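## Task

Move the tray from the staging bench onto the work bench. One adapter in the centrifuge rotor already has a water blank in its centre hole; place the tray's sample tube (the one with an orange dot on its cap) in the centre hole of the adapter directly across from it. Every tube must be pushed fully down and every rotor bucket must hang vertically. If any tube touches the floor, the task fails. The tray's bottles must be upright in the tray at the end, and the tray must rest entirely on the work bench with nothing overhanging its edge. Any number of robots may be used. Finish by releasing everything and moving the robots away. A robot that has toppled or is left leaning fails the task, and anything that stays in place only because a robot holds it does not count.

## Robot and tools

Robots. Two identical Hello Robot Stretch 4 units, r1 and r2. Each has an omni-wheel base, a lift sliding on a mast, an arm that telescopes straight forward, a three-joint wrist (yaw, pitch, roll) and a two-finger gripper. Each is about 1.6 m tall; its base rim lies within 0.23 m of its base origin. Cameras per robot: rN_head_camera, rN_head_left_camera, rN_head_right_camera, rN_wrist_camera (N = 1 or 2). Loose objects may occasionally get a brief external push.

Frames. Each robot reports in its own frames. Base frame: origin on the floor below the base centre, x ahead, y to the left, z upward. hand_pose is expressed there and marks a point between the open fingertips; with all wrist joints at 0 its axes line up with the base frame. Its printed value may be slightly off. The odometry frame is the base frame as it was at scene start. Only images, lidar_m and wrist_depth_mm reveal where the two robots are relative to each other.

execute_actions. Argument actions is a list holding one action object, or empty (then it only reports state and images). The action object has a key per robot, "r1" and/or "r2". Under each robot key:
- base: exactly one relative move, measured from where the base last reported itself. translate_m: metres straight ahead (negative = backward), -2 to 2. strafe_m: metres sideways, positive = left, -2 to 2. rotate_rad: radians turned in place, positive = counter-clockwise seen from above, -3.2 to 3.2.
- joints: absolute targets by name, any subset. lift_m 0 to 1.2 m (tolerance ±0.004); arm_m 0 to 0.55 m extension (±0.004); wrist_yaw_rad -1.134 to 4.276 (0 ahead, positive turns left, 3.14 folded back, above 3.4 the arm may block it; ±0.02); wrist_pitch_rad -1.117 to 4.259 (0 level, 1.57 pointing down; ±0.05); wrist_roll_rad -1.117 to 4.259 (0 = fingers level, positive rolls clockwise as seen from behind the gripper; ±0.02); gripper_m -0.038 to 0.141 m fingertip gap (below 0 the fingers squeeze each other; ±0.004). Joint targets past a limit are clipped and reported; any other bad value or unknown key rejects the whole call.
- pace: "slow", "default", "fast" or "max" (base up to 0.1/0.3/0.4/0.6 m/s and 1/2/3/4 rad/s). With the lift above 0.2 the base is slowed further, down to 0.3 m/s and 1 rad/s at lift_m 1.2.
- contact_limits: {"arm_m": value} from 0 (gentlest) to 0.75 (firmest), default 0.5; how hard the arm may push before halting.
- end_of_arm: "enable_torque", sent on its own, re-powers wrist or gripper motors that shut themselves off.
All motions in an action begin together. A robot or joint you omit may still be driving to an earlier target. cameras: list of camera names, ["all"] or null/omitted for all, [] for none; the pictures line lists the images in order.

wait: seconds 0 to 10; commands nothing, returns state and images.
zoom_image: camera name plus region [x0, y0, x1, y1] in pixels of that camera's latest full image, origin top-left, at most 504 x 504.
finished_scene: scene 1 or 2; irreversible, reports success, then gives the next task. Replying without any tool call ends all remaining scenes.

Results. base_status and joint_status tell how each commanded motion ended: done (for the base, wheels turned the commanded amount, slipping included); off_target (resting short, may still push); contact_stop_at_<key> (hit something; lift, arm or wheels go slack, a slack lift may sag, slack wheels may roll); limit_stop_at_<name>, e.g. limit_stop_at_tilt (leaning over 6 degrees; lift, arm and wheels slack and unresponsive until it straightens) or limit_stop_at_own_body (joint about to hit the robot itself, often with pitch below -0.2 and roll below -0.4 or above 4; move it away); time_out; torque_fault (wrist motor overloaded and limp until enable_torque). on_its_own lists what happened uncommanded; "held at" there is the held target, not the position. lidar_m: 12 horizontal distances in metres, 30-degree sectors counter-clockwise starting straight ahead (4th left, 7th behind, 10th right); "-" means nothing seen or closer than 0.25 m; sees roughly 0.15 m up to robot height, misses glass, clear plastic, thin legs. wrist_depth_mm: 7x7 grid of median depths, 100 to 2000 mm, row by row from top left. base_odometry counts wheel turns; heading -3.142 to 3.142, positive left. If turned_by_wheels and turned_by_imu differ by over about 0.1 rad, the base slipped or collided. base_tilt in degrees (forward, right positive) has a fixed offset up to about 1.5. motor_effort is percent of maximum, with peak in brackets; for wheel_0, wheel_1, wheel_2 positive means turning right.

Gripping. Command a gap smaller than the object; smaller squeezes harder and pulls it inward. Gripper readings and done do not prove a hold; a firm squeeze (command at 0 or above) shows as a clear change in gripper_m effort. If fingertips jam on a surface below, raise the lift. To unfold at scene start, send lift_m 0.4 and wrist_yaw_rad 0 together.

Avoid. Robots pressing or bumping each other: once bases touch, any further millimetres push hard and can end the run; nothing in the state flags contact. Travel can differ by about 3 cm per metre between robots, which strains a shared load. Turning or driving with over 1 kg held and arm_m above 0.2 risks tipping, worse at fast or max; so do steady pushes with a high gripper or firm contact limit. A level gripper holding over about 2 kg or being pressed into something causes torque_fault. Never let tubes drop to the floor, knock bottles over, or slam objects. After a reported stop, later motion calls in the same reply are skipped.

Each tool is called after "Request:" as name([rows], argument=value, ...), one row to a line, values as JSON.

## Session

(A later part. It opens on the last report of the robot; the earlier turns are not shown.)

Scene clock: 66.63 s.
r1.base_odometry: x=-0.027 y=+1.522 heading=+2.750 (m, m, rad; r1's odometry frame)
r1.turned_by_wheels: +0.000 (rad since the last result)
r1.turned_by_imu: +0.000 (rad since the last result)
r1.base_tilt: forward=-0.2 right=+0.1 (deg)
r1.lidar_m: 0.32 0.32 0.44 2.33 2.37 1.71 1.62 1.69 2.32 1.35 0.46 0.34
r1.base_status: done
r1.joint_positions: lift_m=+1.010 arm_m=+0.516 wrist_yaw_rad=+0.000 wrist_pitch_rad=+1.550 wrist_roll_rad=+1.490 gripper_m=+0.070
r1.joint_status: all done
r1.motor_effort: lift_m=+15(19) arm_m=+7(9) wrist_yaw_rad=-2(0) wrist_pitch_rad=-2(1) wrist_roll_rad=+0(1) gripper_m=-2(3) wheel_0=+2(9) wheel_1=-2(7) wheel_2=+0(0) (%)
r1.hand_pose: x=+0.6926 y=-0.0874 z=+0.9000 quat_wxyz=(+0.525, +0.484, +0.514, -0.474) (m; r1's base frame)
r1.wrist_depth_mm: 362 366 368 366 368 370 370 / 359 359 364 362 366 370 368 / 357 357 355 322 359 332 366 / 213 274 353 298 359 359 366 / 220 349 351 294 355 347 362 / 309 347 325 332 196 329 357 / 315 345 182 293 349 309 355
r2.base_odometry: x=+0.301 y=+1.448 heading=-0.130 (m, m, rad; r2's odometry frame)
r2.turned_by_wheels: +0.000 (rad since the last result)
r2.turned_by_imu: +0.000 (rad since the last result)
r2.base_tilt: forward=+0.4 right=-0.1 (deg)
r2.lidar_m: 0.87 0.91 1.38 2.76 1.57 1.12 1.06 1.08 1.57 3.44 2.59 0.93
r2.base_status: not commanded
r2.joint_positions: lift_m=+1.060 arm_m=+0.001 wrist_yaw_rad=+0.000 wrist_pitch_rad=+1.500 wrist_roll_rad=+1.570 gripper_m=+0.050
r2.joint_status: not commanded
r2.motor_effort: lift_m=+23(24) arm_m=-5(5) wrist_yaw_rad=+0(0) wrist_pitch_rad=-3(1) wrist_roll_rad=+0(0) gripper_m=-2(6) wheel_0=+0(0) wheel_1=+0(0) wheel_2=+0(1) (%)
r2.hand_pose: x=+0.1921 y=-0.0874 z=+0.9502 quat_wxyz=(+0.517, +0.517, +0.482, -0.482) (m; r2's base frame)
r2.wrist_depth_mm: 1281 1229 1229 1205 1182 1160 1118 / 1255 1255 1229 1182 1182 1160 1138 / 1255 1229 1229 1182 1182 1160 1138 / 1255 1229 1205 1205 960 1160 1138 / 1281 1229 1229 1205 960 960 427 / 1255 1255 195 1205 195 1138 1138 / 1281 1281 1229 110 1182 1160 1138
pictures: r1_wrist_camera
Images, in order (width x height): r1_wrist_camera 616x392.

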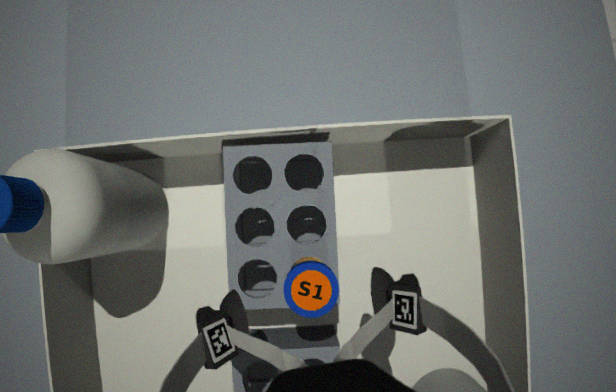

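Request:
execute_actions([
  {"r1":{"joints":{"lift_m":0.978},"pace":"slow"}},
], cameras=[])

Request:
execute_actions([
  {"r1":{"joints":{"gripper_m":0.01}}},
], cameras=["r1_wrist_camera"])

Request:
execute_actions([
  {"r1":{"joints":{"lift_m":1.2}}},
], cameras=["r1_wrist_camera","r2_head_camera"])

Scene clock: 68.47 s.
r1.base_odometry: x=-0.027 y=+1.522 heading=+2.750 (m, m, rad; r1's odometry frame)
r1.turned_by_wheels: +0.000 (rad since the last result)
r1.turned_by_imu: +0.000 (rad since the last result)
r1.base_tilt: forward=-0.4 right=+0.0 (deg)
r1.lidar_m: 0.31 0.32 0.45 2.33 2.38 1.73 1.65 1.71 2.33 1.35 0.47 0.32
r1.base_status: not commanded
r1.joint_positions: lift_m=+0.978 arm_m=+0.516 wrist_yaw_rad=+0.000 wrist_pitch_rad=+1.550 wrist_roll_rad=+1.490 gripper_m=+0.070
r1.joint_status: all done
r1.motor_effort: lift_m=+15(16) arm_m=+7(8) wrist_yaw_rad=-1(1) wrist_pitch_rad=-1(1) wrist_roll_rad=+0(2) gripper_m=-2(3) wheel_0=+2(2) wheel_1=-2(2) wheel_2=+0(0) (%)
r1.hand_pose: x=+0.6926 y=-0.0874 z=+0.8680 quat_wxyz=(+0.525, +0.484, +0.514, -0.474) (m; r1's base frame)
r1.wrist_depth_mm: 332 332 332 332 336 336 338 / 329 329 330 332 334 334 336 / 253 320 294 267 329 314 332 / 189 276 320 265 327 327 330 / 202 319 317 263 322 325 267 / 290 319 290 201 196 322 270 / 282 315 182 258 317 309 271
r2.base_odometry: x=+0.301 y=+1.448 heading=-0.130 (m, m, rad; r2's odometry frame)
r2.turned_by_wheels: +0.000 (rad since the last result)
r2.turned_by_imu: +0.000 (rad since the last result)
r2.base_tilt: forward=+0.3 right=-0.1 (deg)
r2.lidar_m: 0.86 0.91 1.37 2.75 1.60 1.10 1.02 1.08 1.59 3.44 2.62 0.93
r2.base_status: not commanded
r2.joint_positions: lift_m=+1.060 arm_m=+0.001 wrist_yaw_rad=+0.000 wrist_pitch_rad=+1.500 wrist_roll_rad=+1.570 gripper_m=+0.050
r2.joint_status: not commanded
r2.motor_effort: lift_m=+23(24) arm_m=-5(5) wrist_yaw_rad=+0(0) wrist_pitch_rad=+0(1) wrist_roll_rad=+0(0) gripper_m=-5(4) wheel_0=+0(0) wheel_1=-1(0) wheel_2=-1(1) (%)
r2.hand_pose: x=+0.1921 y=-0.0874 z=+0.9502 quat_wxyz=(+0.517, +0.517, +0.482, -0.482) (m; r2's base frame)
r2.wrist_depth_mm: 1281 1229 1205 1182 1182 1182 1138 / 1281 1255 1205 1182 1182 1160 1138 / 1255 1229 1229 1205 1182 1160 1138 / 1255 1255 1229 1182 976 1138 1138 / 1255 1255 1229 1205 960 960 430 / 1281 1255 196 1205 195 1160 1138 / 1281 1255 1229 110 1160 1160 1160
pictures: none
No camera images: the call's "cameras" was empty. Leave "cameras" out to get every camera's image.

Scene clock: 69.87 s.
r1.base_odometry: x=-0.027 y=+1.522 heading=+2.750 (m, m, rad; r1's odometry frame)
r1.turned_by_wheels: +0.000 (rad since the last result)
r1.turned_by_imu: +0.000 (rad since the last result)
r1.base_tilt: forward=-0.3 right=+0.0 (deg)
r1.lidar_m: 0.31 0.33 0.45 2.34 2.38 1.73 1.64 1.71 2.36 1.33 0.47 0.34
r1.base_status: not commanded
r1.joint_positions: lift_m=+0.978 arm_m=+0.516 wrist_yaw_rad=+0.000 wrist_pitch_rad=+1.550 wrist_roll_rad=+1.490 gripper_m=+0.010
r1.joint_status: all done
r1.motor_effort: lift_m=+15(15) arm_m=+7(7) wrist_yaw_rad=-1(1) wrist_pitch_rad=-2(2) wrist_roll_rad=-1(1) gripper_m=-12(8) wheel_0=+2(2) wheel_1=-2(2) wheel_2=+0(0) (%)
r1.hand_pose: x=+0.6925 y=-0.0874 z=+0.8680 quat_wxyz=(+0.525, +0.484, +0.514, -0.474) (m; r1's base frame)
r1.wrist_depth_mm: 330 330 332 334 336 336 340 / 329 329 332 330 334 334 338 / 256 322 296 266 327 314 334 / 189 276 319 265 325 327 332 / 203 320 317 263 324 324 266 / 290 317 315 194 188 322 270 / 285 314 176 259 319 289 270
r2.base_odometry: x=+0.301 y=+1.448 heading=-0.130 (m, m, rad; r2's odometry frame)
r2.turned_by_wheels: +0.000 (rad since the last result)
r2.turned_by_imu: +0.000 (rad since the last result)
r2.base_tilt: forward=+0.2 right=-0.1 (deg)
r2.lidar_m: 0.84 0.94 1.41 2.75 1.57 1.11 1.05 1.08 1.55 3.43 2.63 0.93
r2.base_status: not commanded
r2.joint_positions: lift_m=+1.060 arm_m=+0.001 wrist_yaw_rad=+0.000 wrist_pitch_rad=+1.500 wrist_roll_rad=+1.570 gripper_m=+0.050
r2.joint_status: not commanded
r2.motor_effort: lift_m=+23(23) arm_m=-5(5) wrist_yaw_rad=-1(0) wrist_pitch_rad=+0(1) wrist_roll_rad=-1(0) gripper_m=-2(2) wheel_0=+0(0) wheel_1=+0(0) wheel_2=-1(1) (%)
r2.hand_pose: x=+0.1921 y=-0.0874 z=+0.9502 quat_wxyz=(+0.517, +0.517, +0.482, -0.482) (m; r2's base frame)
r2.wrist_depth_mm: 1281 1229 1229 1182 1160 1160 1118 / 1255 1255 1205 1182 1182 1160 1118 / 1281 1229 1229 1205 1182 1160 1138 / 1281 1255 1229 1205 960 1160 1160 / 1281 1255 1229 1205 976 946 424 / 1281 1255 195 1205 194 1160 1138 / 1281 1255 1229 110 1182 1160 1138
pictures: r1_wrist_camera
Images, in order (width x height): r1_wrist_camera 616x392.

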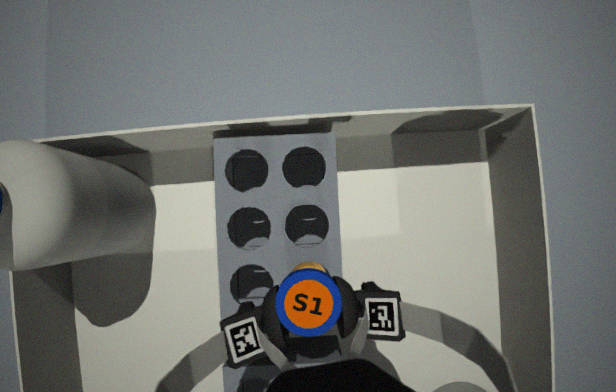

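Scene clock: 71.87 s.
r1.base_odometry: x=-0.027 y=+1.522 heading=+2.750 (m, m, rad; r1's odometry frame)
r1.turned_by_wheels: +0.000 (rad since the last result)
r1.turned_by_imu: +0.000 (rad since the last result)
r1.base_tilt: forward=-0.5 right=+0.1 (deg)
r1.lidar_m: 0.30 0.34 0.43 2.33 2.39 1.72 1.65 1.71 2.33 1.34 0.47 0.35
r1.base_status: not commanded
r1.joint_positions: lift_m=+1.200 arm_m=+0.516 wrist_yaw_rad=+0.000 wrist_pitch_rad=+1.550 wrist_roll_rad=+1.490 gripper_m=+0.010
r1.joint_status: all done
r1.motor_effort: lift_m=+21(21) arm_m=+7(7) wrist_yaw_rad=-1(1) wrist_pitch_rad=-3(2) wrist_roll_rad=-1(2) gripper_m=-13(10) wheel_0=+2(2) wheel_1=-2(2) wheel_2=+0(0) (%)
r1.hand_pose: x=+0.6925 y=-0.0874 z=+1.0895 quat_wxyz=(+0.525, +0.484, +0.514, -0.474) (m; r1's base frame)
r1.wrist_depth_mm: 554 554 554 559 564 559 1366 / 549 549 554 559 559 564 1336 / 544 549 554 554 554 559 1336 / 544 535 508 539 544 549 1118 / 535 539 539 535 544 544 1078 / 535 539 530 194 188 549 1078 / 530 535 177 477 404 466 917
r2.base_odometry: x=+0.301 y=+1.448 heading=-0.130 (m, m, rad; r2's odometry frame)
r2.turned_by_wheels: +0.000 (rad since the last result)
r2.turned_by_imu: +0.000 (rad since the last result)
r2.base_tilt: forward=+0.2 right=-0.1 (deg)
r2.lidar_m: 0.86 0.94 1.40 2.74 1.57 1.13 1.06 1.08 1.55 3.44 2.60 0.87
r2.base_status: not commanded
r2.joint_positions: lift_m=+1.060 arm_m=+0.001 wrist_yaw_rad=+0.000 wrist_pitch_rad=+1.500 wrist_roll_rad=+1.570 gripper_m=+0.050
r2.joint_status: not commanded
r2.motor_effort: lift_m=+23(23) arm_m=-5(5) wrist_yaw_rad=+0(0) wrist_pitch_rad=+0(1) wrist_roll_rad=-1(0) gripper_m=-4(4) wheel_0=+0(0) wheel_1=-1(1) wheel_2=-1(1) (%)
r2.hand_pose: x=+0.1921 y=-0.0874 z=+0.9502 quat_wxyz=(+0.517, +0.517, +0.482, -0.482) (m; r2's base frame)
r2.wrist_depth_mm: 1281 1229 1229 1182 1182 1160 1138 / 1255 1255 1229 1205 1182 1160 1138 / 1281 1229 1205 1205 1182 1182 1138 / 1281 1255 1205 1205 960 1160 1160 / 1281 1255 1205 1205 960 946 427 / 1281 1255 196 1205 195 1138 1138 / 1255 1255 1229 110 1182 1160 1138
pictures: r1_wrist_camera, r2_head_camera
Images, in order (width x height): r1_wrist_camera 616x392, r2_head_camera 420x560.

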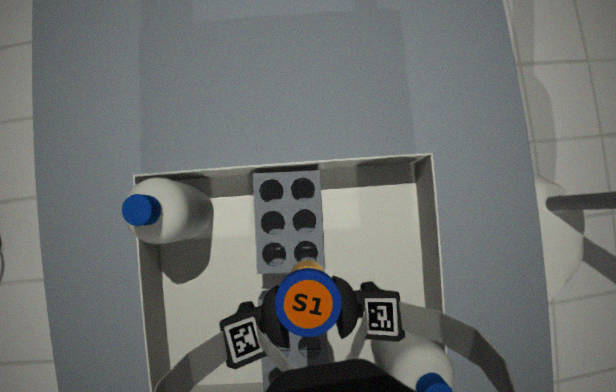

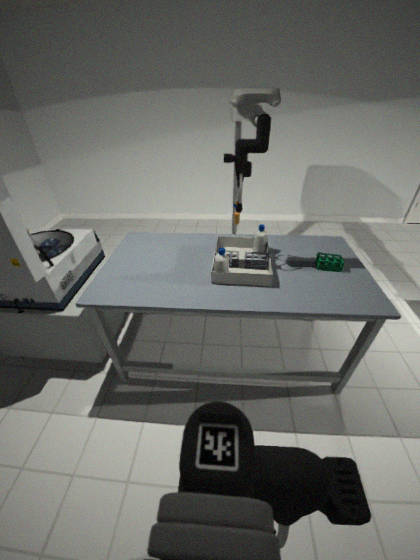

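Request:
execute_actions([
  {"r1":{"base":{"strafe_m":-0.75},"joints":{"arm_m":0.45}}},
], cameras=["r1_wrist_camera","r1_head_right_camera"])

Scene clock: 76.10 s.
r1.base_odometry: x=+0.259 y=+2.215 heading=+2.750 (m, m, rad; r1's odometry frame)
r1.turned_by_wheels: +0.000 (rad since the last result)
r1.turned_by_imu: +0.002 (rad since the last result)
r1.base_tilt: forward=-0.4 right=+0.0 (deg)
r1.lidar_m: 0.32 0.35 0.47 1.24 2.36 1.71 1.63 1.71 2.22 2.14 0.46 0.35
r1.base_status: done
r1.joint_positions: lift_m=+1.200 arm_m=+0.451 wrist_yaw_rad=+0.000 wrist_pitch_rad=+1.550 wrist_roll_rad=+1.490 gripper_m=+0.010
r1.joint_status: all done
r1.motor_effort: lift_m=+21(21) arm_m=-7(7) wrist_yaw_rad=-1(1) wrist_pitch_rad=-1(2) wrist_roll_rad=-1(2) gripper_m=-12(11) wheel_0=-1(14) wheel_1=+1(10) wheel_2=+0(0) (%)
r1.hand_pose: x=+0.6282 y=-0.0874 z=+1.0896 quat_wxyz=(+0.525, +0.484, +0.514, -0.474) (m; r1's base frame)
r1.wrist_depth_mm: 433 512 517 512 517 1336 1336 / 508 544 591 640 691 1308 1336 / 1308 768 759 768 768 1308 1336 / 1281 1281 1308 1308 1281 1098 1336 / 1281 539 539 544 549 549 1098 / 535 535 535 195 188 539 1281 / 530 535 177 535 539 539 1308
r2.base_odometry: x=+0.301 y=+1.448 heading=-0.130 (m, m, rad; r2's odometry frame)
r2.turned_by_wheels: +0.000 (rad since the last result)
r2.turned_by_imu: +0.000 (rad since the last result)
r2.base_tilt: forward=+0.3 right=-0.2 (deg)
r2.lidar_m: 0.87 0.93 1.39 2.75 1.58 1.10 1.04 1.09 1.56 3.41 2.63 0.92
r2.base_status: not commanded
r2.joint_positions: lift_m=+1.060 arm_m=+0.001 wrist_yaw_rad=+0.000 wrist_pitch_rad=+1.500 wrist_roll_rad=+1.570 gripper_m=+0.050
r2.joint_status: not commanded
r2.motor_effort: lift_m=+23(23) arm_m=-5(5) wrist_yaw_rad=+0(1) wrist_pitch_rad=-1(0) wrist_roll_rad=+0(0) gripper_m=-4(4) wheel_0=+0(0) wheel_1=+0(0) wheel_2=-1(1) (%)
r2.hand_pose: x=+0.1921 y=-0.0874 z=+0.9502 quat_wxyz=(+0.517, +0.517, +0.482, -0.482) (m; r2's base frame)
r2.wrist_depth_mm: 1281 1255 1229 1205 1182 1138 1138 / 1255 1255 1229 1182 1182 1182 1138 / 1255 1229 1229 1182 1182 1160 1138 / 1281 1229 1205 1205 976 1160 1138 / 1255 1229 1229 1205 960 960 430 / 1281 1255 196 1205 195 1160 1138 / 1255 1255 1229 110 1182 1182 1160
pictures: r1_head_right_camera, r1_wrist_camera
Images, in order (width x height): r1_head_right_camera 420x672, r1_wrist_camera 616x392.

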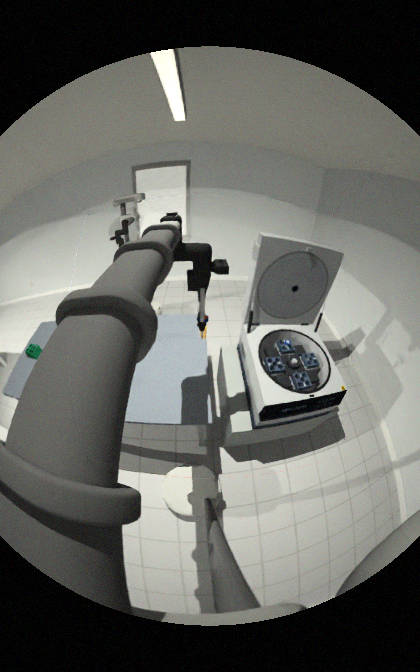

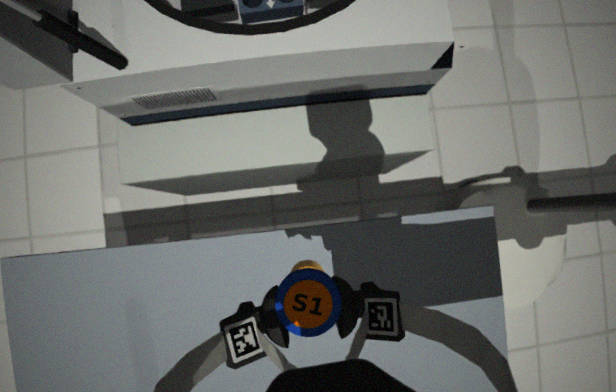

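Request:
execute_actions([
  {"r1":{"base":{"strafe_m":-0.4},"joints":{"arm_m":0.42,"lift_m":1.1}}},
], cameras=["r1_wrist_camera"])

Scene clock: 79.03 s.
r1.base_odometry: x=+0.412 y=+2.585 heading=+2.750 (m, m, rad; r1's odometry frame)
r1.turned_by_wheels: +0.000 (rad since the last result)
r1.turned_by_imu: +0.001 (rad since the last result)
r1.base_tilt: forward=-0.2 right=-0.1 (deg)
r1.lidar_m: 0.33 0.34 0.47 1.31 2.35 1.69 1.62 1.70 1.82 1.73 0.48 0.35
r1.base_status: done
r1.joint_positions: lift_m=+1.100 arm_m=+0.421 wrist_yaw_rad=+0.000 wrist_pitch_rad=+1.550 wrist_roll_rad=+1.490 gripper_m=+0.010
r1.joint_status: all done
r1.motor_effort: lift_m=+16(18) arm_m=-7(11) wrist_yaw_rad=-1(1) wrist_pitch_rad=-1(1) wrist_roll_rad=-1(0) gripper_m=-11(11) wheel_0=+2(13) wheel_1=+0(8) wheel_2=+0(0) (%)
r1.hand_pose: x=+0.5982 y=-0.0874 z=+0.9900 quat_wxyz=(+0.525, +0.484, +0.514, -0.474) (m; r1's base frame)
r1.wrist_depth_mm: 407 462 449 480 442 1255 1205 / 404 473 473 469 473 1255 1229 / 410 439 449 469 445 1205 1229 / 399 459 466 462 469 410 1008 / 394 459 459 466 459 404 991 / 394 394 436 194 189 404 1182 / 389 392 177 394 397 654 1182
r2.base_odometry: x=+0.301 y=+1.448 heading=-0.130 (m, m, rad; r2's odometry frame)
r2.turned_by_wheels: +0.000 (rad since the last result)
r2.turned_by_imu: +0.000 (rad since the last result)
r2.base_tilt: forward=+0.3 right=-0.1 (deg)
r2.lidar_m: 0.85 0.92 1.39 2.72 1.58 1.12 1.03 1.09 1.56 3.42 2.62 0.91
r2.base_status: not commanded
r2.joint_positions: lift_m=+1.060 arm_m=+0.001 wrist_yaw_rad=+0.000 wrist_pitch_rad=+1.500 wrist_roll_rad=+1.570 gripper_m=+0.050
r2.joint_status: not commanded
r2.motor_effort: lift_m=+23(23) arm_m=-5(5) wrist_yaw_rad=-1(0) wrist_pitch_rad=+0(1) wrist_roll_rad=+0(0) gripper_m=-2(4) wheel_0=+0(0) wheel_1=-1(0) wheel_2=-1(1) (%)
r2.hand_pose: x=+0.1921 y=-0.0874 z=+0.9502 quat_wxyz=(+0.517, +0.517, +0.482, -0.482) (m; r2's base frame)
r2.wrist_depth_mm: 1255 1229 1229 1182 1182 1138 1138 / 1255 1255 1229 1205 1160 1160 1138 / 1281 1229 1229 1205 1160 1160 1138 / 1281 1255 1229 1205 960 1138 1138 / 1255 1255 1229 1205 960 960 430 / 1255 1255 196 1205 195 1160 1138 / 1281 1255 1229 110 1182 1160 1138
pictures: r1_wrist_camera
Images, in order (width x height): r1_wrist_camera 616x392.

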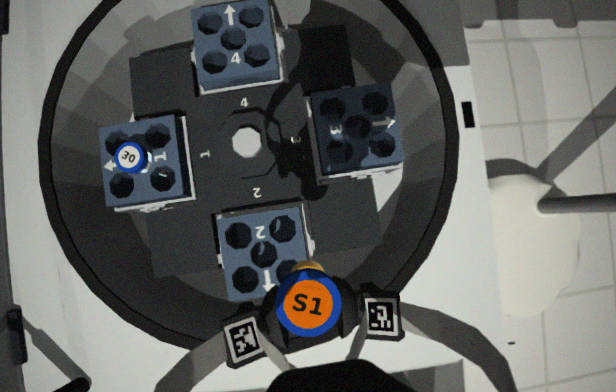

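Request:
execute_actions([
  {"r1":{"base":{"strafe_m":-0.11},"joints":{"arm_m":0.35}}},
], cameras=["r1_wrist_camera"])

Scene clock: 81.10 s.
r1.base_odometry: x=+0.454 y=+2.686 heading=+2.750 (m, m, rad; r1's odometry frame)
r1.turned_by_wheels: +0.000 (rad since the last result)
r1.turned_by_imu: +0.000 (rad since the last result)
r1.base_tilt: forward=-0.4 right=+0.0 (deg)
r1.lidar_m: 0.32 0.34 0.50 1.32 2.35 1.71 1.62 1.71 1.69 1.62 0.49 0.36
r1.base_status: done
r1.joint_positions: lift_m=+1.100 arm_m=+0.351 wrist_yaw_rad=+0.000 wrist_pitch_rad=+1.550 wrist_roll_rad=+1.490 gripper_m=+0.010
r1.joint_status: all done
r1.motor_effort: lift_m=+16(16) arm_m=-8(8) wrist_yaw_rad=-1(1) wrist_pitch_rad=-2(2) wrist_roll_rad=-2(1) gripper_m=-11(11) wheel_0=-1(12) wheel_1=+1(10) wheel_2=+0(0) (%)
r1.hand_pose: x=+0.5282 y=-0.0874 z=+0.9900 quat_wxyz=(+0.525, +0.484, +0.514, -0.475) (m; r1's base frame)
r1.wrist_depth_mm: 410 415 413 415 418 1229 1255 / 407 452 488 415 413 1205 1229 / 436 466 469 469 407 1229 1255 / 480 459 466 469 427 991 1229 / 436 442 459 436 404 991 1182 / 449 455 459 194 189 991 1205 / 421 455 176 469 397 1205 1205
r2.base_odometry: x=+0.301 y=+1.448 heading=-0.130 (m, m, rad; r2's odometry frame)
r2.turned_by_wheels: +0.000 (rad since the last result)
r2.turned_by_imu: +0.000 (rad since the last result)
r2.base_tilt: forward=+0.3 right=-0.1 (deg)
r2.lidar_m: 0.86 0.92 1.39 2.73 1.56 1.11 1.05 1.10 1.58 3.43 2.61 0.91
r2.base_status: not commanded
r2.joint_positions: lift_m=+1.060 arm_m=+0.001 wrist_yaw_rad=+0.000 wrist_pitch_rad=+1.500 wrist_roll_rad=+1.570 gripper_m=+0.050
r2.joint_status: not commanded
r2.motor_effort: lift_m=+23(23) arm_m=-5(5) wrist_yaw_rad=+0(1) wrist_pitch_rad=+1(0) wrist_roll_rad=-1(1) gripper_m=-3(2) wheel_0=+0(0) wheel_1=+0(1) wheel_2=-1(1) (%)
r2.hand_pose: x=+0.1921 y=-0.0874 z=+0.9502 quat_wxyz=(+0.517, +0.517, +0.482, -0.482) (m; r2's base frame)
r2.wrist_depth_mm: 1281 1255 1229 1205 1182 1138 1138 / 1281 1255 1229 1205 1182 1160 1138 / 1255 1255 1205 1205 1182 1160 1138 / 1281 1255 1229 1182 976 1138 1138 / 1255 1255 1229 1205 960 946 427 / 1281 1229 196 1182 195 1160 1138 / 1281 1255 1229 110 1182 1160 1138
pictures: r1_wrist_camera
Images, in order (width x height): r1_wrist_camera 616x392.

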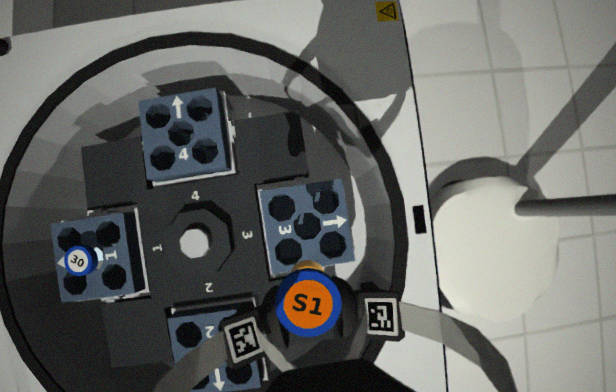

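Request:
execute_actions([
  {"r1":{"base":{"strafe_m":-0.036},"joints":{"arm_m":0.344,"lift_m":1.0},"pace":"slow"}},
], cameras=["r1_wrist_camera"])

Request:
zoom_image(camera="r1_wrist_camera", region=[200,180,440,340])

Scene clock: 84.43 s.
r1.base_odometry: x=+0.468 y=+2.719 heading=+2.750 (m, m, rad; r1's odometry frame)
r1.turned_by_wheels: +0.000 (rad since the last result)
r1.turned_by_imu: +0.000 (rad since the last result)
r1.base_tilt: forward=-0.4 right=+0.0 (deg)
r1.lidar_m: 0.31 0.35 0.53 1.31 2.34 1.69 1.64 1.70 1.66 1.57 0.48 0.34
r1.base_status: done
r1.joint_positions: lift_m=+1.000 arm_m=+0.345 wrist_yaw_rad=+0.000 wrist_pitch_rad=+1.550 wrist_roll_rad=+1.490 gripper_m=+0.010
r1.joint_status: all done
r1.motor_effort: lift_m=+15(16) arm_m=-8(6) wrist_yaw_rad=-1(1) wrist_pitch_rad=-2(1) wrist_roll_rad=-1(1) gripper_m=-11(13) wheel_0=+3(8) wheel_1=-3(8) wheel_2=+0(1) (%)
r1.hand_pose: x=+0.5222 y=-0.0874 z=+0.8900 quat_wxyz=(+0.525, +0.484, +0.514, -0.475) (m; r1's base frame)
r1.wrist_depth_mm: 306 310 312 312 312 1160 1138 / 338 368 399 317 312 1118 1138 / 397 343 370 392 309 1138 1138 / 362 362 364 368 324 891 904 / 362 362 364 338 340 891 904 / 330 349 342 193 188 878 891 / 332 355 177 357 300 301 1078
r2.base_odometry: x=+0.301 y=+1.448 heading=-0.130 (m, m, rad; r2's odometry frame)
r2.turned_by_wheels: +0.000 (rad since the last result)
r2.turned_by_imu: +0.000 (rad since the last result)
r2.base_tilt: forward=+0.3 right=-0.2 (deg)
r2.lidar_m: 0.86 0.90 1.41 2.75 1.60 1.12 1.05 1.11 1.52 3.45 2.64 0.91
r2.base_status: not commanded
r2.joint_positions: lift_m=+1.060 arm_m=+0.001 wrist_yaw_rad=+0.000 wrist_pitch_rad=+1.500 wrist_roll_rad=+1.570 gripper_m=+0.050
r2.joint_status: not commanded
r2.motor_effort: lift_m=+23(23) arm_m=-5(5) wrist_yaw_rad=+0(0) wrist_pitch_rad=-1(1) wrist_roll_rad=-1(0) gripper_m=-4(2) wheel_0=+0(0) wheel_1=+0(0) wheel_2=+0(1) (%)
r2.hand_pose: x=+0.1921 y=-0.0874 z=+0.9502 quat_wxyz=(+0.517, +0.517, +0.482, -0.482) (m; r2's base frame)
r2.wrist_depth_mm: 1281 1229 1229 1182 1182 1160 1138 / 1281 1229 1229 1182 1182 1160 1138 / 1281 1255 1205 1205 1182 1160 1138 / 1281 1255 1229 1205 960 1138 1138 / 1281 1255 1229 1205 960 960 427 / 1281 1255 196 1205 195 1138 1138 / 1281 1255 1229 110 1182 1160 1138
pictures: r1_wrist_camera
Images, in order (width x height): r1_wrist_camera 616x392.

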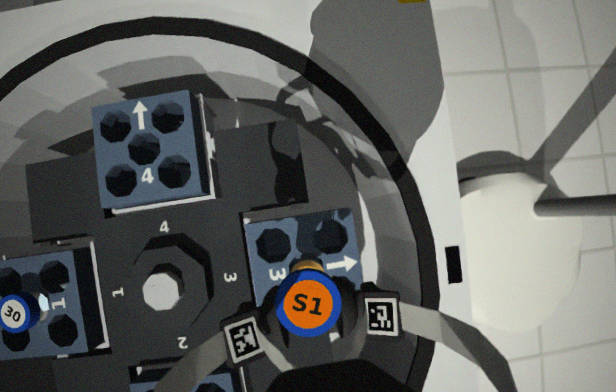

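Region (200, 180, 440, 340) of r1_wrist_camera's 616x392 image, scaled by 2.100.

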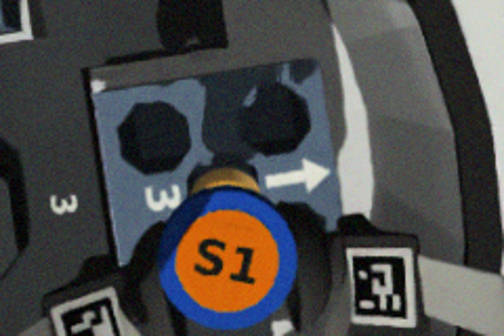

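Request:
execute_actions([
  {"r1":{"joints":{"lift_m":0.93},"pace":"slow"}},
], cameras=["r1_wrist_camera"])

Scene clock: 87.67 s.
r1.base_odometry: x=+0.468 y=+2.719 heading=+2.750 (m, m, rad; r1's odometry frame)
r1.turned_by_wheels: +0.000 (rad since the last result)
r1.turned_by_imu: +0.000 (rad since the last result)
r1.base_tilt: forward=-0.2 right=-0.1 (deg)
r1.lidar_m: 0.32 0.34 0.51 1.34 2.35 1.70 1.63 1.70 1.65 1.58 0.49 0.35
r1.base_status: not commanded
r1.joint_positions: lift_m=+0.930 arm_m=+0.345 wrist_yaw_rad=+0.000 wrist_pitch_rad=+1.550 wrist_roll_rad=+1.490 gripper_m=+0.010
r1.joint_status: all done
r1.motor_effort: lift_m=+16(14) arm_m=-8(8) wrist_yaw_rad=-1(1) wrist_pitch_rad=-2(2) wrist_roll_rad=-2(0) gripper_m=-11(10) wheel_0=+3(3) wheel_1=-3(3) wheel_2=+0(0) (%)
r1.hand_pose: x=+0.5222 y=-0.0874 z=+0.8200 quat_wxyz=(+0.525, +0.484, +0.514, -0.475) (m; r1's base frame)
r1.wrist_depth_mm: 279 296 296 241 241 1078 1060 / 307 273 375 300 240 242 1060 / 289 272 297 355 251 239 1078 / 291 294 296 298 303 236 831 / 290 293 293 268 297 236 820 / 287 271 290 194 188 234 809 / 286 287 177 264 291 227 1025
r2.base_odometry: x=+0.301 y=+1.448 heading=-0.130 (m, m, rad; r2's odometry frame)
r2.turned_by_wheels: +0.000 (rad since the last result)
r2.turned_by_imu: +0.000 (rad since the last result)
r2.base_tilt: forward=+0.2 right=-0.2 (deg)
r2.lidar_m: 0.86 0.91 1.38 2.73 1.59 1.14 1.02 1.09 1.58 3.41 2.63 0.91
r2.base_status: not commanded
r2.joint_positions: lift_m=+1.060 arm_m=+0.001 wrist_yaw_rad=+0.000 wrist_pitch_rad=+1.500 wrist_roll_rad=+1.570 gripper_m=+0.050
r2.joint_status: not commanded
r2.motor_effort: lift_m=+23(23) arm_m=-5(5) wrist_yaw_rad=+0(0) wrist_pitch_rad=-1(0) wrist_roll_rad=+0(0) gripper_m=-4(4) wheel_0=+0(0) wheel_1=+0(0) wheel_2=+0(1) (%)
r2.hand_pose: x=+0.1921 y=-0.0874 z=+0.9502 quat_wxyz=(+0.517, +0.517, +0.482, -0.482) (m; r2's base frame)
r2.wrist_depth_mm: 1255 1229 1229 1205 1182 1160 1138 / 1255 1255 1229 1182 1182 1138 1138 / 1255 1229 1229 1205 1182 1160 1138 / 1255 1255 1229 1182 960 1160 1138 / 1281 1255 1229 1205 946 946 430 / 1308 1255 196 1205 195 1160 1138 / 1255 1255 1229 110 1182 1160 1160
pictures: r1_wrist_camera
Images, in order (width x height): r1_wrist_camera 616x392.

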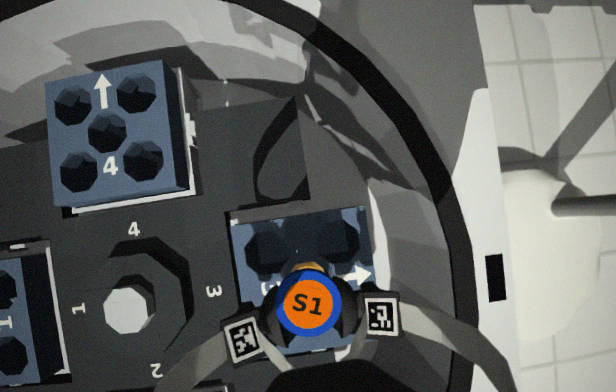

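Request:
execute_actions([
  {"r1":{"joints":{"lift_m":0.9},"pace":"slow"}},
], cameras=[])

Request:
execute_actions([
  {"r1":{"joints":{"gripper_m":0.05}}},
], cameras=["r1_wrist_camera"])

Request:
execute_actions([
  {"r1":{"joints":{"lift_m":1.0}}},
], cameras=[])

Request:
execute_actions([
  {"r1":{"base":{"strafe_m":0.08},"joints":{"arm_m":0.47}}},
], cameras=["r1_wrist_camera"])

Scene clock: 89.43 s.
r1.base_odometry: x=+0.468 y=+2.719 heading=+2.750 (m, m, rad; r1's odometry frame)
r1.turned_by_wheels: +0.000 (rad since the last result)
r1.turned_by_imu: +0.000 (rad since the last result)
r1.base_tilt: forward=-0.4 right=+0.0 (deg)
r1.lidar_m: 0.32 0.35 0.52 1.32 2.36 1.68 1.63 1.71 1.67 1.57 0.49 0.35
r1.base_status: not commanded
r1.joint_positions: lift_m=+0.900 arm_m=+0.345 wrist_yaw_rad=+0.000 wrist_pitch_rad=+1.550 wrist_roll_rad=+1.490 gripper_m=+0.010
r1.joint_status: all done
r1.motor_effort: lift_m=+15(17) arm_m=-8(8) wrist_yaw_rad=-1(0) wrist_pitch_rad=-1(1) wrist_roll_rad=-1(1) gripper_m=-12(11) wheel_0=+3(3) wheel_1=-2(3) wheel_2=+0(0) (%)
r1.hand_pose: x=+0.5222 y=-0.0874 z=+0.7900 quat_wxyz=(+0.525, +0.484, +0.514, -0.475) (m; r1's base frame)
r1.wrist_depth_mm: 281 291 294 227 211 212 1060 / 240 253 364 294 210 210 1025 / 240 247 267 353 250 208 1042 / 263 263 266 270 291 207 809 / 262 263 263 238 293 206 798 / 259 241 262 193 187 204 798 / 258 240 177 235 265 202 991
r2.base_odometry: x=+0.301 y=+1.448 heading=-0.130 (m, m, rad; r2's odometry frame)
r2.turned_by_wheels: +0.000 (rad since the last result)
r2.turned_by_imu: +0.000 (rad since the last result)
r2.base_tilt: forward=+0.3 right=-0.1 (deg)
r2.lidar_m: 0.86 0.92 1.42 2.76 1.58 1.10 1.04 1.11 1.54 3.41 2.59 0.91
r2.base_status: not commanded
r2.joint_positions: lift_m=+1.060 arm_m=+0.001 wrist_yaw_rad=+0.000 wrist_pitch_rad=+1.500 wrist_roll_rad=+1.570 gripper_m=+0.050
r2.joint_status: not commanded
r2.motor_effort: lift_m=+23(23) arm_m=-5(5) wrist_yaw_rad=-1(0) wrist_pitch_rad=+0(2) wrist_roll_rad=+0(1) gripper_m=-5(6) wheel_0=+0(0) wheel_1=+0(0) wheel_2=+0(1) (%)
r2.hand_pose: x=+0.1921 y=-0.0874 z=+0.9502 quat_wxyz=(+0.517, +0.517, +0.482, -0.482) (m; r2's base frame)
r2.wrist_depth_mm: 1255 1229 1229 1205 1160 1160 1138 / 1255 1229 1229 1205 1182 1160 1138 / 1281 1229 1229 1205 1182 1160 1138 / 1281 1229 1205 1205 976 1160 1160 / 1281 1229 1229 1205 960 946 427 / 1281 1255 195 1182 195 1160 1138 / 1281 1255 1229 110 1160 1160 1138
pictures: none
No camera images: the call's "cameras" was empty. Leave "cameras" out to get every camera's image.

Scene clock: 90.63 s.
r1.base_odometry: x=+0.468 y=+2.719 heading=+2.750 (m, m, rad; r1's odometry frame)
r1.turned_by_wheels: +0.000 (rad since the last result)
r1.turned_by_imu: +0.000 (rad since the last result)
r1.base_tilt: forward=-0.4 right=+0.1 (deg)
r1.lidar_m: 0.32 0.33 0.53 1.32 2.35 1.70 1.62 1.69 1.66 1.58 0.49 0.34
r1.base_status: not commanded
r1.joint_positions: lift_m=+0.900 arm_m=+0.345 wrist_yaw_rad=+0.000 wrist_pitch_rad=+1.549 wrist_roll_rad=+1.490 gripper_m=+0.050
r1.joint_status: all done
r1.motor_effort: lift_m=+15(15) arm_m=-8(8) wrist_yaw_rad=+0(1) wrist_pitch_rad=+0(0) wrist_roll_rad=+0(0) gripper_m=-1(13) wheel_0=+3(3) wheel_1=-3(3) wheel_2=+0(0) (%)
r1.hand_pose: x=+0.5224 y=-0.0874 z=+0.7900 quat_wxyz=(+0.525, +0.485, +0.514, -0.474) (m; r1's base frame)
r1.wrist_depth_mm: 281 296 294 229 213 213 1025 / 245 251 364 297 211 211 1008 / 242 258 271 359 254 210 1008 / 263 267 270 270 291 208 798 / 264 265 265 241 296 207 798 / 262 244 263 200 191 206 788 / 259 243 187 158 278 200 976
r2.base_odometry: x=+0.301 y=+1.448 heading=-0.130 (m, m, rad; r2's odometry frame)
r2.turned_by_wheels: +0.000 (rad since the last result)
r2.turned_by_imu: +0.000 (rad since the last result)
r2.base_tilt: forward=+0.3 right=-0.2 (deg)
r2.lidar_m: 0.86 0.91 1.36 2.75 1.58 1.13 1.05 1.10 1.57 3.43 2.58 0.92
r2.base_status: not commanded
r2.joint_positions: lift_m=+1.060 arm_m=+0.001 wrist_yaw_rad=+0.000 wrist_pitch_rad=+1.500 wrist_roll_rad=+1.570 gripper_m=+0.050
r2.joint_status: not commanded
r2.motor_effort: lift_m=+23(23) arm_m=-5(5) wrist_yaw_rad=+0(0) wrist_pitch_rad=+2(2) wrist_roll_rad=-1(0) gripper_m=-4(3) wheel_0=+0(0) wheel_1=-1(0) wheel_2=+0(1) (%)
r2.hand_pose: x=+0.1921 y=-0.0874 z=+0.9502 quat_wxyz=(+0.517, +0.517, +0.482, -0.482) (m; r2's base frame)
r2.wrist_depth_mm: 1281 1255 1229 1205 1182 1160 1118 / 1281 1229 1229 1182 1182 1160 1138 / 1281 1255 1229 1205 1182 1160 1138 / 1281 1255 1229 1205 976 1138 1138 / 1255 1255 1229 1205 960 946 427 / 1281 1255 195 1205 195 1160 1138 / 1281 1255 1229 110 1182 1160 1138
pictures: r1_wrist_camera
Images, in order (width x height): r1_wrist_camera 616x392.

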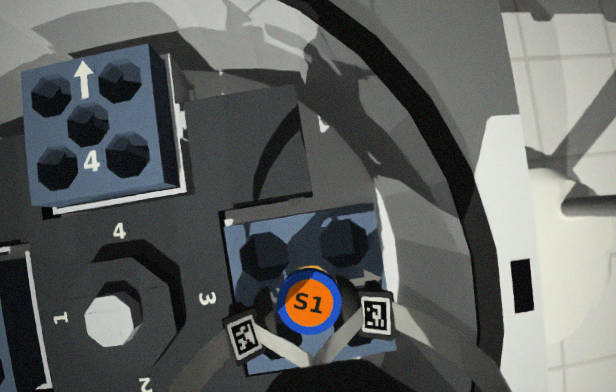

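Scene clock: 92.07 s.
r1.base_odometry: x=+0.468 y=+2.719 heading=+2.750 (m, m, rad; r1's odometry frame)
r1.turned_by_wheels: +0.000 (rad since the last result)
r1.turned_by_imu: +0.000 (rad since the last result)
r1.base_tilt: forward=-0.4 right=-0.1 (deg)
r1.lidar_m: 0.32 0.34 0.53 1.34 2.34 1.72 1.63 1.71 1.65 1.57 0.51 0.34
r1.base_status: not commanded
r1.joint_positions: lift_m=+1.000 arm_m=+0.345 wrist_yaw_rad=+0.000 wrist_pitch_rad=+1.550 wrist_roll_rad=+1.490 gripper_m=+0.050
r1.joint_status: all done
r1.motor_effort: lift_m=+21(21) arm_m=-8(8) wrist_yaw_rad=-1(1) wrist_pitch_rad=-2(1) wrist_roll_rad=-1(0) gripper_m=-4(3) wheel_0=+3(3) wheel_1=-2(3) wheel_2=+0(0) (%)
r1.hand_pose: x=+0.5223 y=-0.0874 z=+0.8896 quat_wxyz=(+0.525, +0.484, +0.514, -0.474) (m; r1's base frame)
r1.wrist_depth_mm: 307 310 310 310 314 1138 1160 / 336 368 399 317 310 1118 1118 / 397 345 368 389 309 1118 1118 / 362 364 366 370 322 891 891 / 359 357 362 338 340 904 917 / 330 347 338 359 194 891 891 / 329 355 183 162 307 300 1078
r2.base_odometry: x=+0.301 y=+1.448 heading=-0.130 (m, m, rad; r2's odometry frame)
r2.turned_by_wheels: +0.000 (rad since the last result)
r2.turned_by_imu: +0.000 (rad since the last result)
r2.base_tilt: forward=+0.3 right=-0.2 (deg)
r2.lidar_m: 0.86 0.91 1.39 2.76 1.57 1.11 1.06 1.10 1.56 3.42 2.64 0.92
r2.base_status: not commanded
r2.joint_positions: lift_m=+1.060 arm_m=+0.001 wrist_yaw_rad=+0.000 wrist_pitch_rad=+1.500 wrist_roll_rad=+1.570 gripper_m=+0.050
r2.joint_status: not commanded
r2.motor_effort: lift_m=+23(24) arm_m=-5(5) wrist_yaw_rad=+0(0) wrist_pitch_rad=-1(1) wrist_roll_rad=+0(1) gripper_m=-7(6) wheel_0=+0(0) wheel_1=-1(0) wheel_2=-1(0) (%)
r2.hand_pose: x=+0.1921 y=-0.0874 z=+0.9502 quat_wxyz=(+0.517, +0.517, +0.482, -0.482) (m; r2's base frame)
r2.wrist_depth_mm: 1281 1255 1229 1205 1160 1160 1138 / 1255 1229 1229 1182 1182 1138 1138 / 1281 1255 1205 1205 1182 1160 1138 / 1281 1229 1229 1205 960 1160 1138 / 1281 1255 1255 1205 960 946 430 / 1281 1229 195 1205 195 1160 1138 / 1281 1255 1229 110 1160 1160 1138
pictures: none
No camera images: the call's "cameras" was empty. Leave "cameras" out to get every camera's image.

Scene clock: 93.47 s.
r1.base_odometry: x=+0.437 y=+2.646 heading=+2.750 (m, m, rad; r1's odometry frame)
r1.turned_by_wheels: +0.000 (rad since the last result)
r1.turned_by_imu: +0.000 (rad since the last result)
r1.base_tilt: forward=-0.4 right=-0.2 (deg)
r1.lidar_m: 0.31 0.34 0.49 1.33 2.35 1.71 1.63 1.68 1.76 1.65 0.46 0.33
r1.base_status: done
r1.joint_positions: lift_m=+1.000 arm_m=+0.469 wrist_yaw_rad=+0.000 wrist_pitch_rad=+1.550 wrist_roll_rad=+1.490 gripper_m=+0.050
r1.joint_status: all done
r1.motor_effort: lift_m=+21(21) arm_m=+7(7) wrist_yaw_rad=-1(1) wrist_pitch_rad=-1(1) wrist_roll_rad=-1(1) gripper_m=-3(2) wheel_0=-1(10) wheel_1=+1(7) wheel_2=+0(1) (%)
r1.hand_pose: x=+0.6456 y=-0.0874 z=+0.8896 quat_wxyz=(+0.525, +0.484, +0.514, -0.474) (m; r1's base frame)
r1.wrist_depth_mm: 307 353 382 373 387 320 317 / 307 370 370 370 373 364 312 / 327 382 368 368 349 357 309 / 334 338 364 345 357 359 310 / 322 336 362 362 364 387 304 / 294 382 359 338 195 347 301 / 293 342 183 162 384 298 301
r2.base_odometry: x=+0.301 y=+1.448 heading=-0.130 (m, m, rad; r2's odometry frame)
r2.turned_by_wheels: +0.000 (rad since the last result)
r2.turned_by_imu: +0.000 (rad since the last result)
r2.base_tilt: forward=+0.3 right=-0.2 (deg)
r2.lidar_m: 0.87 0.92 1.40 2.76 1.57 1.15 1.05 1.08 1.59 3.45 2.61 0.89
r2.base_status: not commanded
r2.joint_positions: lift_m=+1.060 arm_m=+0.001 wrist_yaw_rad=+0.000 wrist_pitch_rad=+1.500 wrist_roll_rad=+1.570 gripper_m=+0.050
r2.joint_status: not commanded
r2.motor_effort: lift_m=+23(23) arm_m=-5(5) wrist_yaw_rad=-1(1) wrist_pitch_rad=-2(0) wrist_roll_rad=+0(0) gripper_m=-5(3) wheel_0=+0(0) wheel_1=-1(0) wheel_2=+0(1) (%)
r2.hand_pose: x=+0.1921 y=-0.0874 z=+0.9502 quat_wxyz=(+0.517, +0.517, +0.482, -0.482) (m; r2's base frame)
r2.wrist_depth_mm: 1281 1229 1229 1182 1182 1160 1138 / 1255 1229 1205 1205 1182 1160 1118 / 1255 1255 1205 1205 1182 1160 1138 / 1281 1255 1205 1182 960 1160 1138 / 1281 1255 1229 1205 960 960 427 / 1281 1255 195 1182 195 1160 1138 / 1281 1255 1229 110 1182 1160 1138
pictures: r1_wrist_camera
Images, in order (width x height): r1_wrist_camera 616x392.

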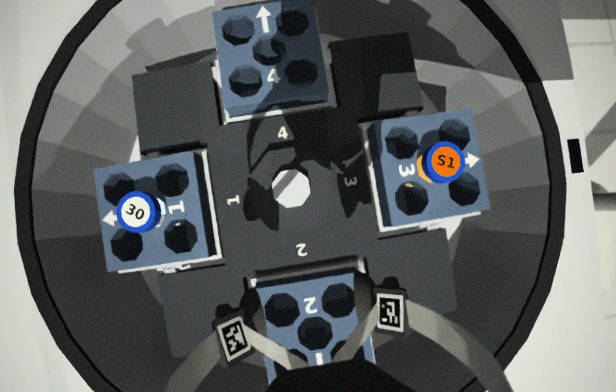

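Request:
execute_actions([
  {"r1":{"base":{"translate_m":-0.3},"joints":{"arm_m":0.0},"pace":"fast"}},
], cameras=[])

Request:
finished_scene(scene=1)

Scene clock: 96.33 s.
r1.base_odometry: x=+0.715 y=+2.531 heading=+2.750 (m, m, rad; r1's odometry frame)
r1.turned_by_wheels: +0.000 (rad since the last result)
r1.turned_by_imu: +0.002 (rad since the last result)
r1.base_tilt: forward=-0.3 right=+0.0 (deg)
r1.lidar_m: 0.62 0.64 0.88 3.59 1.91 1.40 1.34 1.39 1.75 1.66 1.73 0.66
r1.base_status: done
r1.joint_positions: lift_m=+1.000 arm_m=+0.002 wrist_yaw_rad=+0.000 wrist_pitch_rad=+1.550 wrist_roll_rad=+1.490 gripper_m=+0.050
r1.joint_status: all done
r1.motor_effort: lift_m=+21(21) arm_m=-8(7) wrist_yaw_rad=+0(2) wrist_pitch_rad=-2(3) wrist_roll_rad=+0(3) gripper_m=-3(2) wheel_0=-1(9) wheel_1=-1(8) wheel_2=-2(10) (%)
r1.hand_pose: x=+0.1787 y=-0.0874 z=+0.8896 quat_wxyz=(+0.525, +0.484, +0.514, -0.475) (m; r1's base frame)
r1.wrist_depth_mm: 1118 1118 1118 1138 1118 1138 1138 / 715 1138 1098 1118 1138 1118 1138 / 707 1118 1118 1118 1138 1160 1138 / 691 1098 1098 1078 891 1078 1118 / 668 1008 1078 878 891 917 1098 / 647 960 1078 1078 195 1118 1098 / 627 904 183 539 1078 1098 1098
r2.base_odometry: x=+0.301 y=+1.448 heading=-0.130 (m, m, rad; r2's odometry frame)
r2.turned_by_wheels: +0.000 (rad since the last result)
r2.turned_by_imu: +0.000 (rad since the last result)
r2.base_tilt: forward=+0.4 right=-0.2 (deg)
r2.lidar_m: 0.85 0.91 1.39 2.76 1.59 1.09 1.04 1.09 1.57 3.47 2.62 0.91
r2.base_status: not commanded
r2.joint_positions: lift_m=+1.060 arm_m=+0.001 wrist_yaw_rad=+0.000 wrist_pitch_rad=+1.500 wrist_roll_rad=+1.570 gripper_m=+0.050
r2.joint_status: not commanded
r2.motor_effort: lift_m=+23(23) arm_m=-5(5) wrist_yaw_rad=+0(0) wrist_pitch_rad=+0(2) wrist_roll_rad=+0(0) gripper_m=-4(5) wheel_0=+0(0) wheel_1=-1(0) wheel_2=-1(1) (%)
r2.hand_pose: x=+0.1921 y=-0.0874 z=+0.9502 quat_wxyz=(+0.517, +0.517, +0.482, -0.482) (m; r2's base frame)
r2.wrist_depth_mm: 1281 1255 1229 1205 1182 1160 1138 / 1281 1255 1229 1182 1182 1160 1138 / 1281 1229 1205 1205 1182 1160 1138 / 1255 1229 1229 1182 960 1160 1138 / 1255 1255 1229 1205 960 946 430 / 1281 1255 195 1205 194 1160 1138 / 1281 1255 1229 110 1182 1160 1138
pictures: none
No camera images: the call's "cameras" was empty. Leave "cameras" out to get every camera's image.

The scene is finished: the task was done.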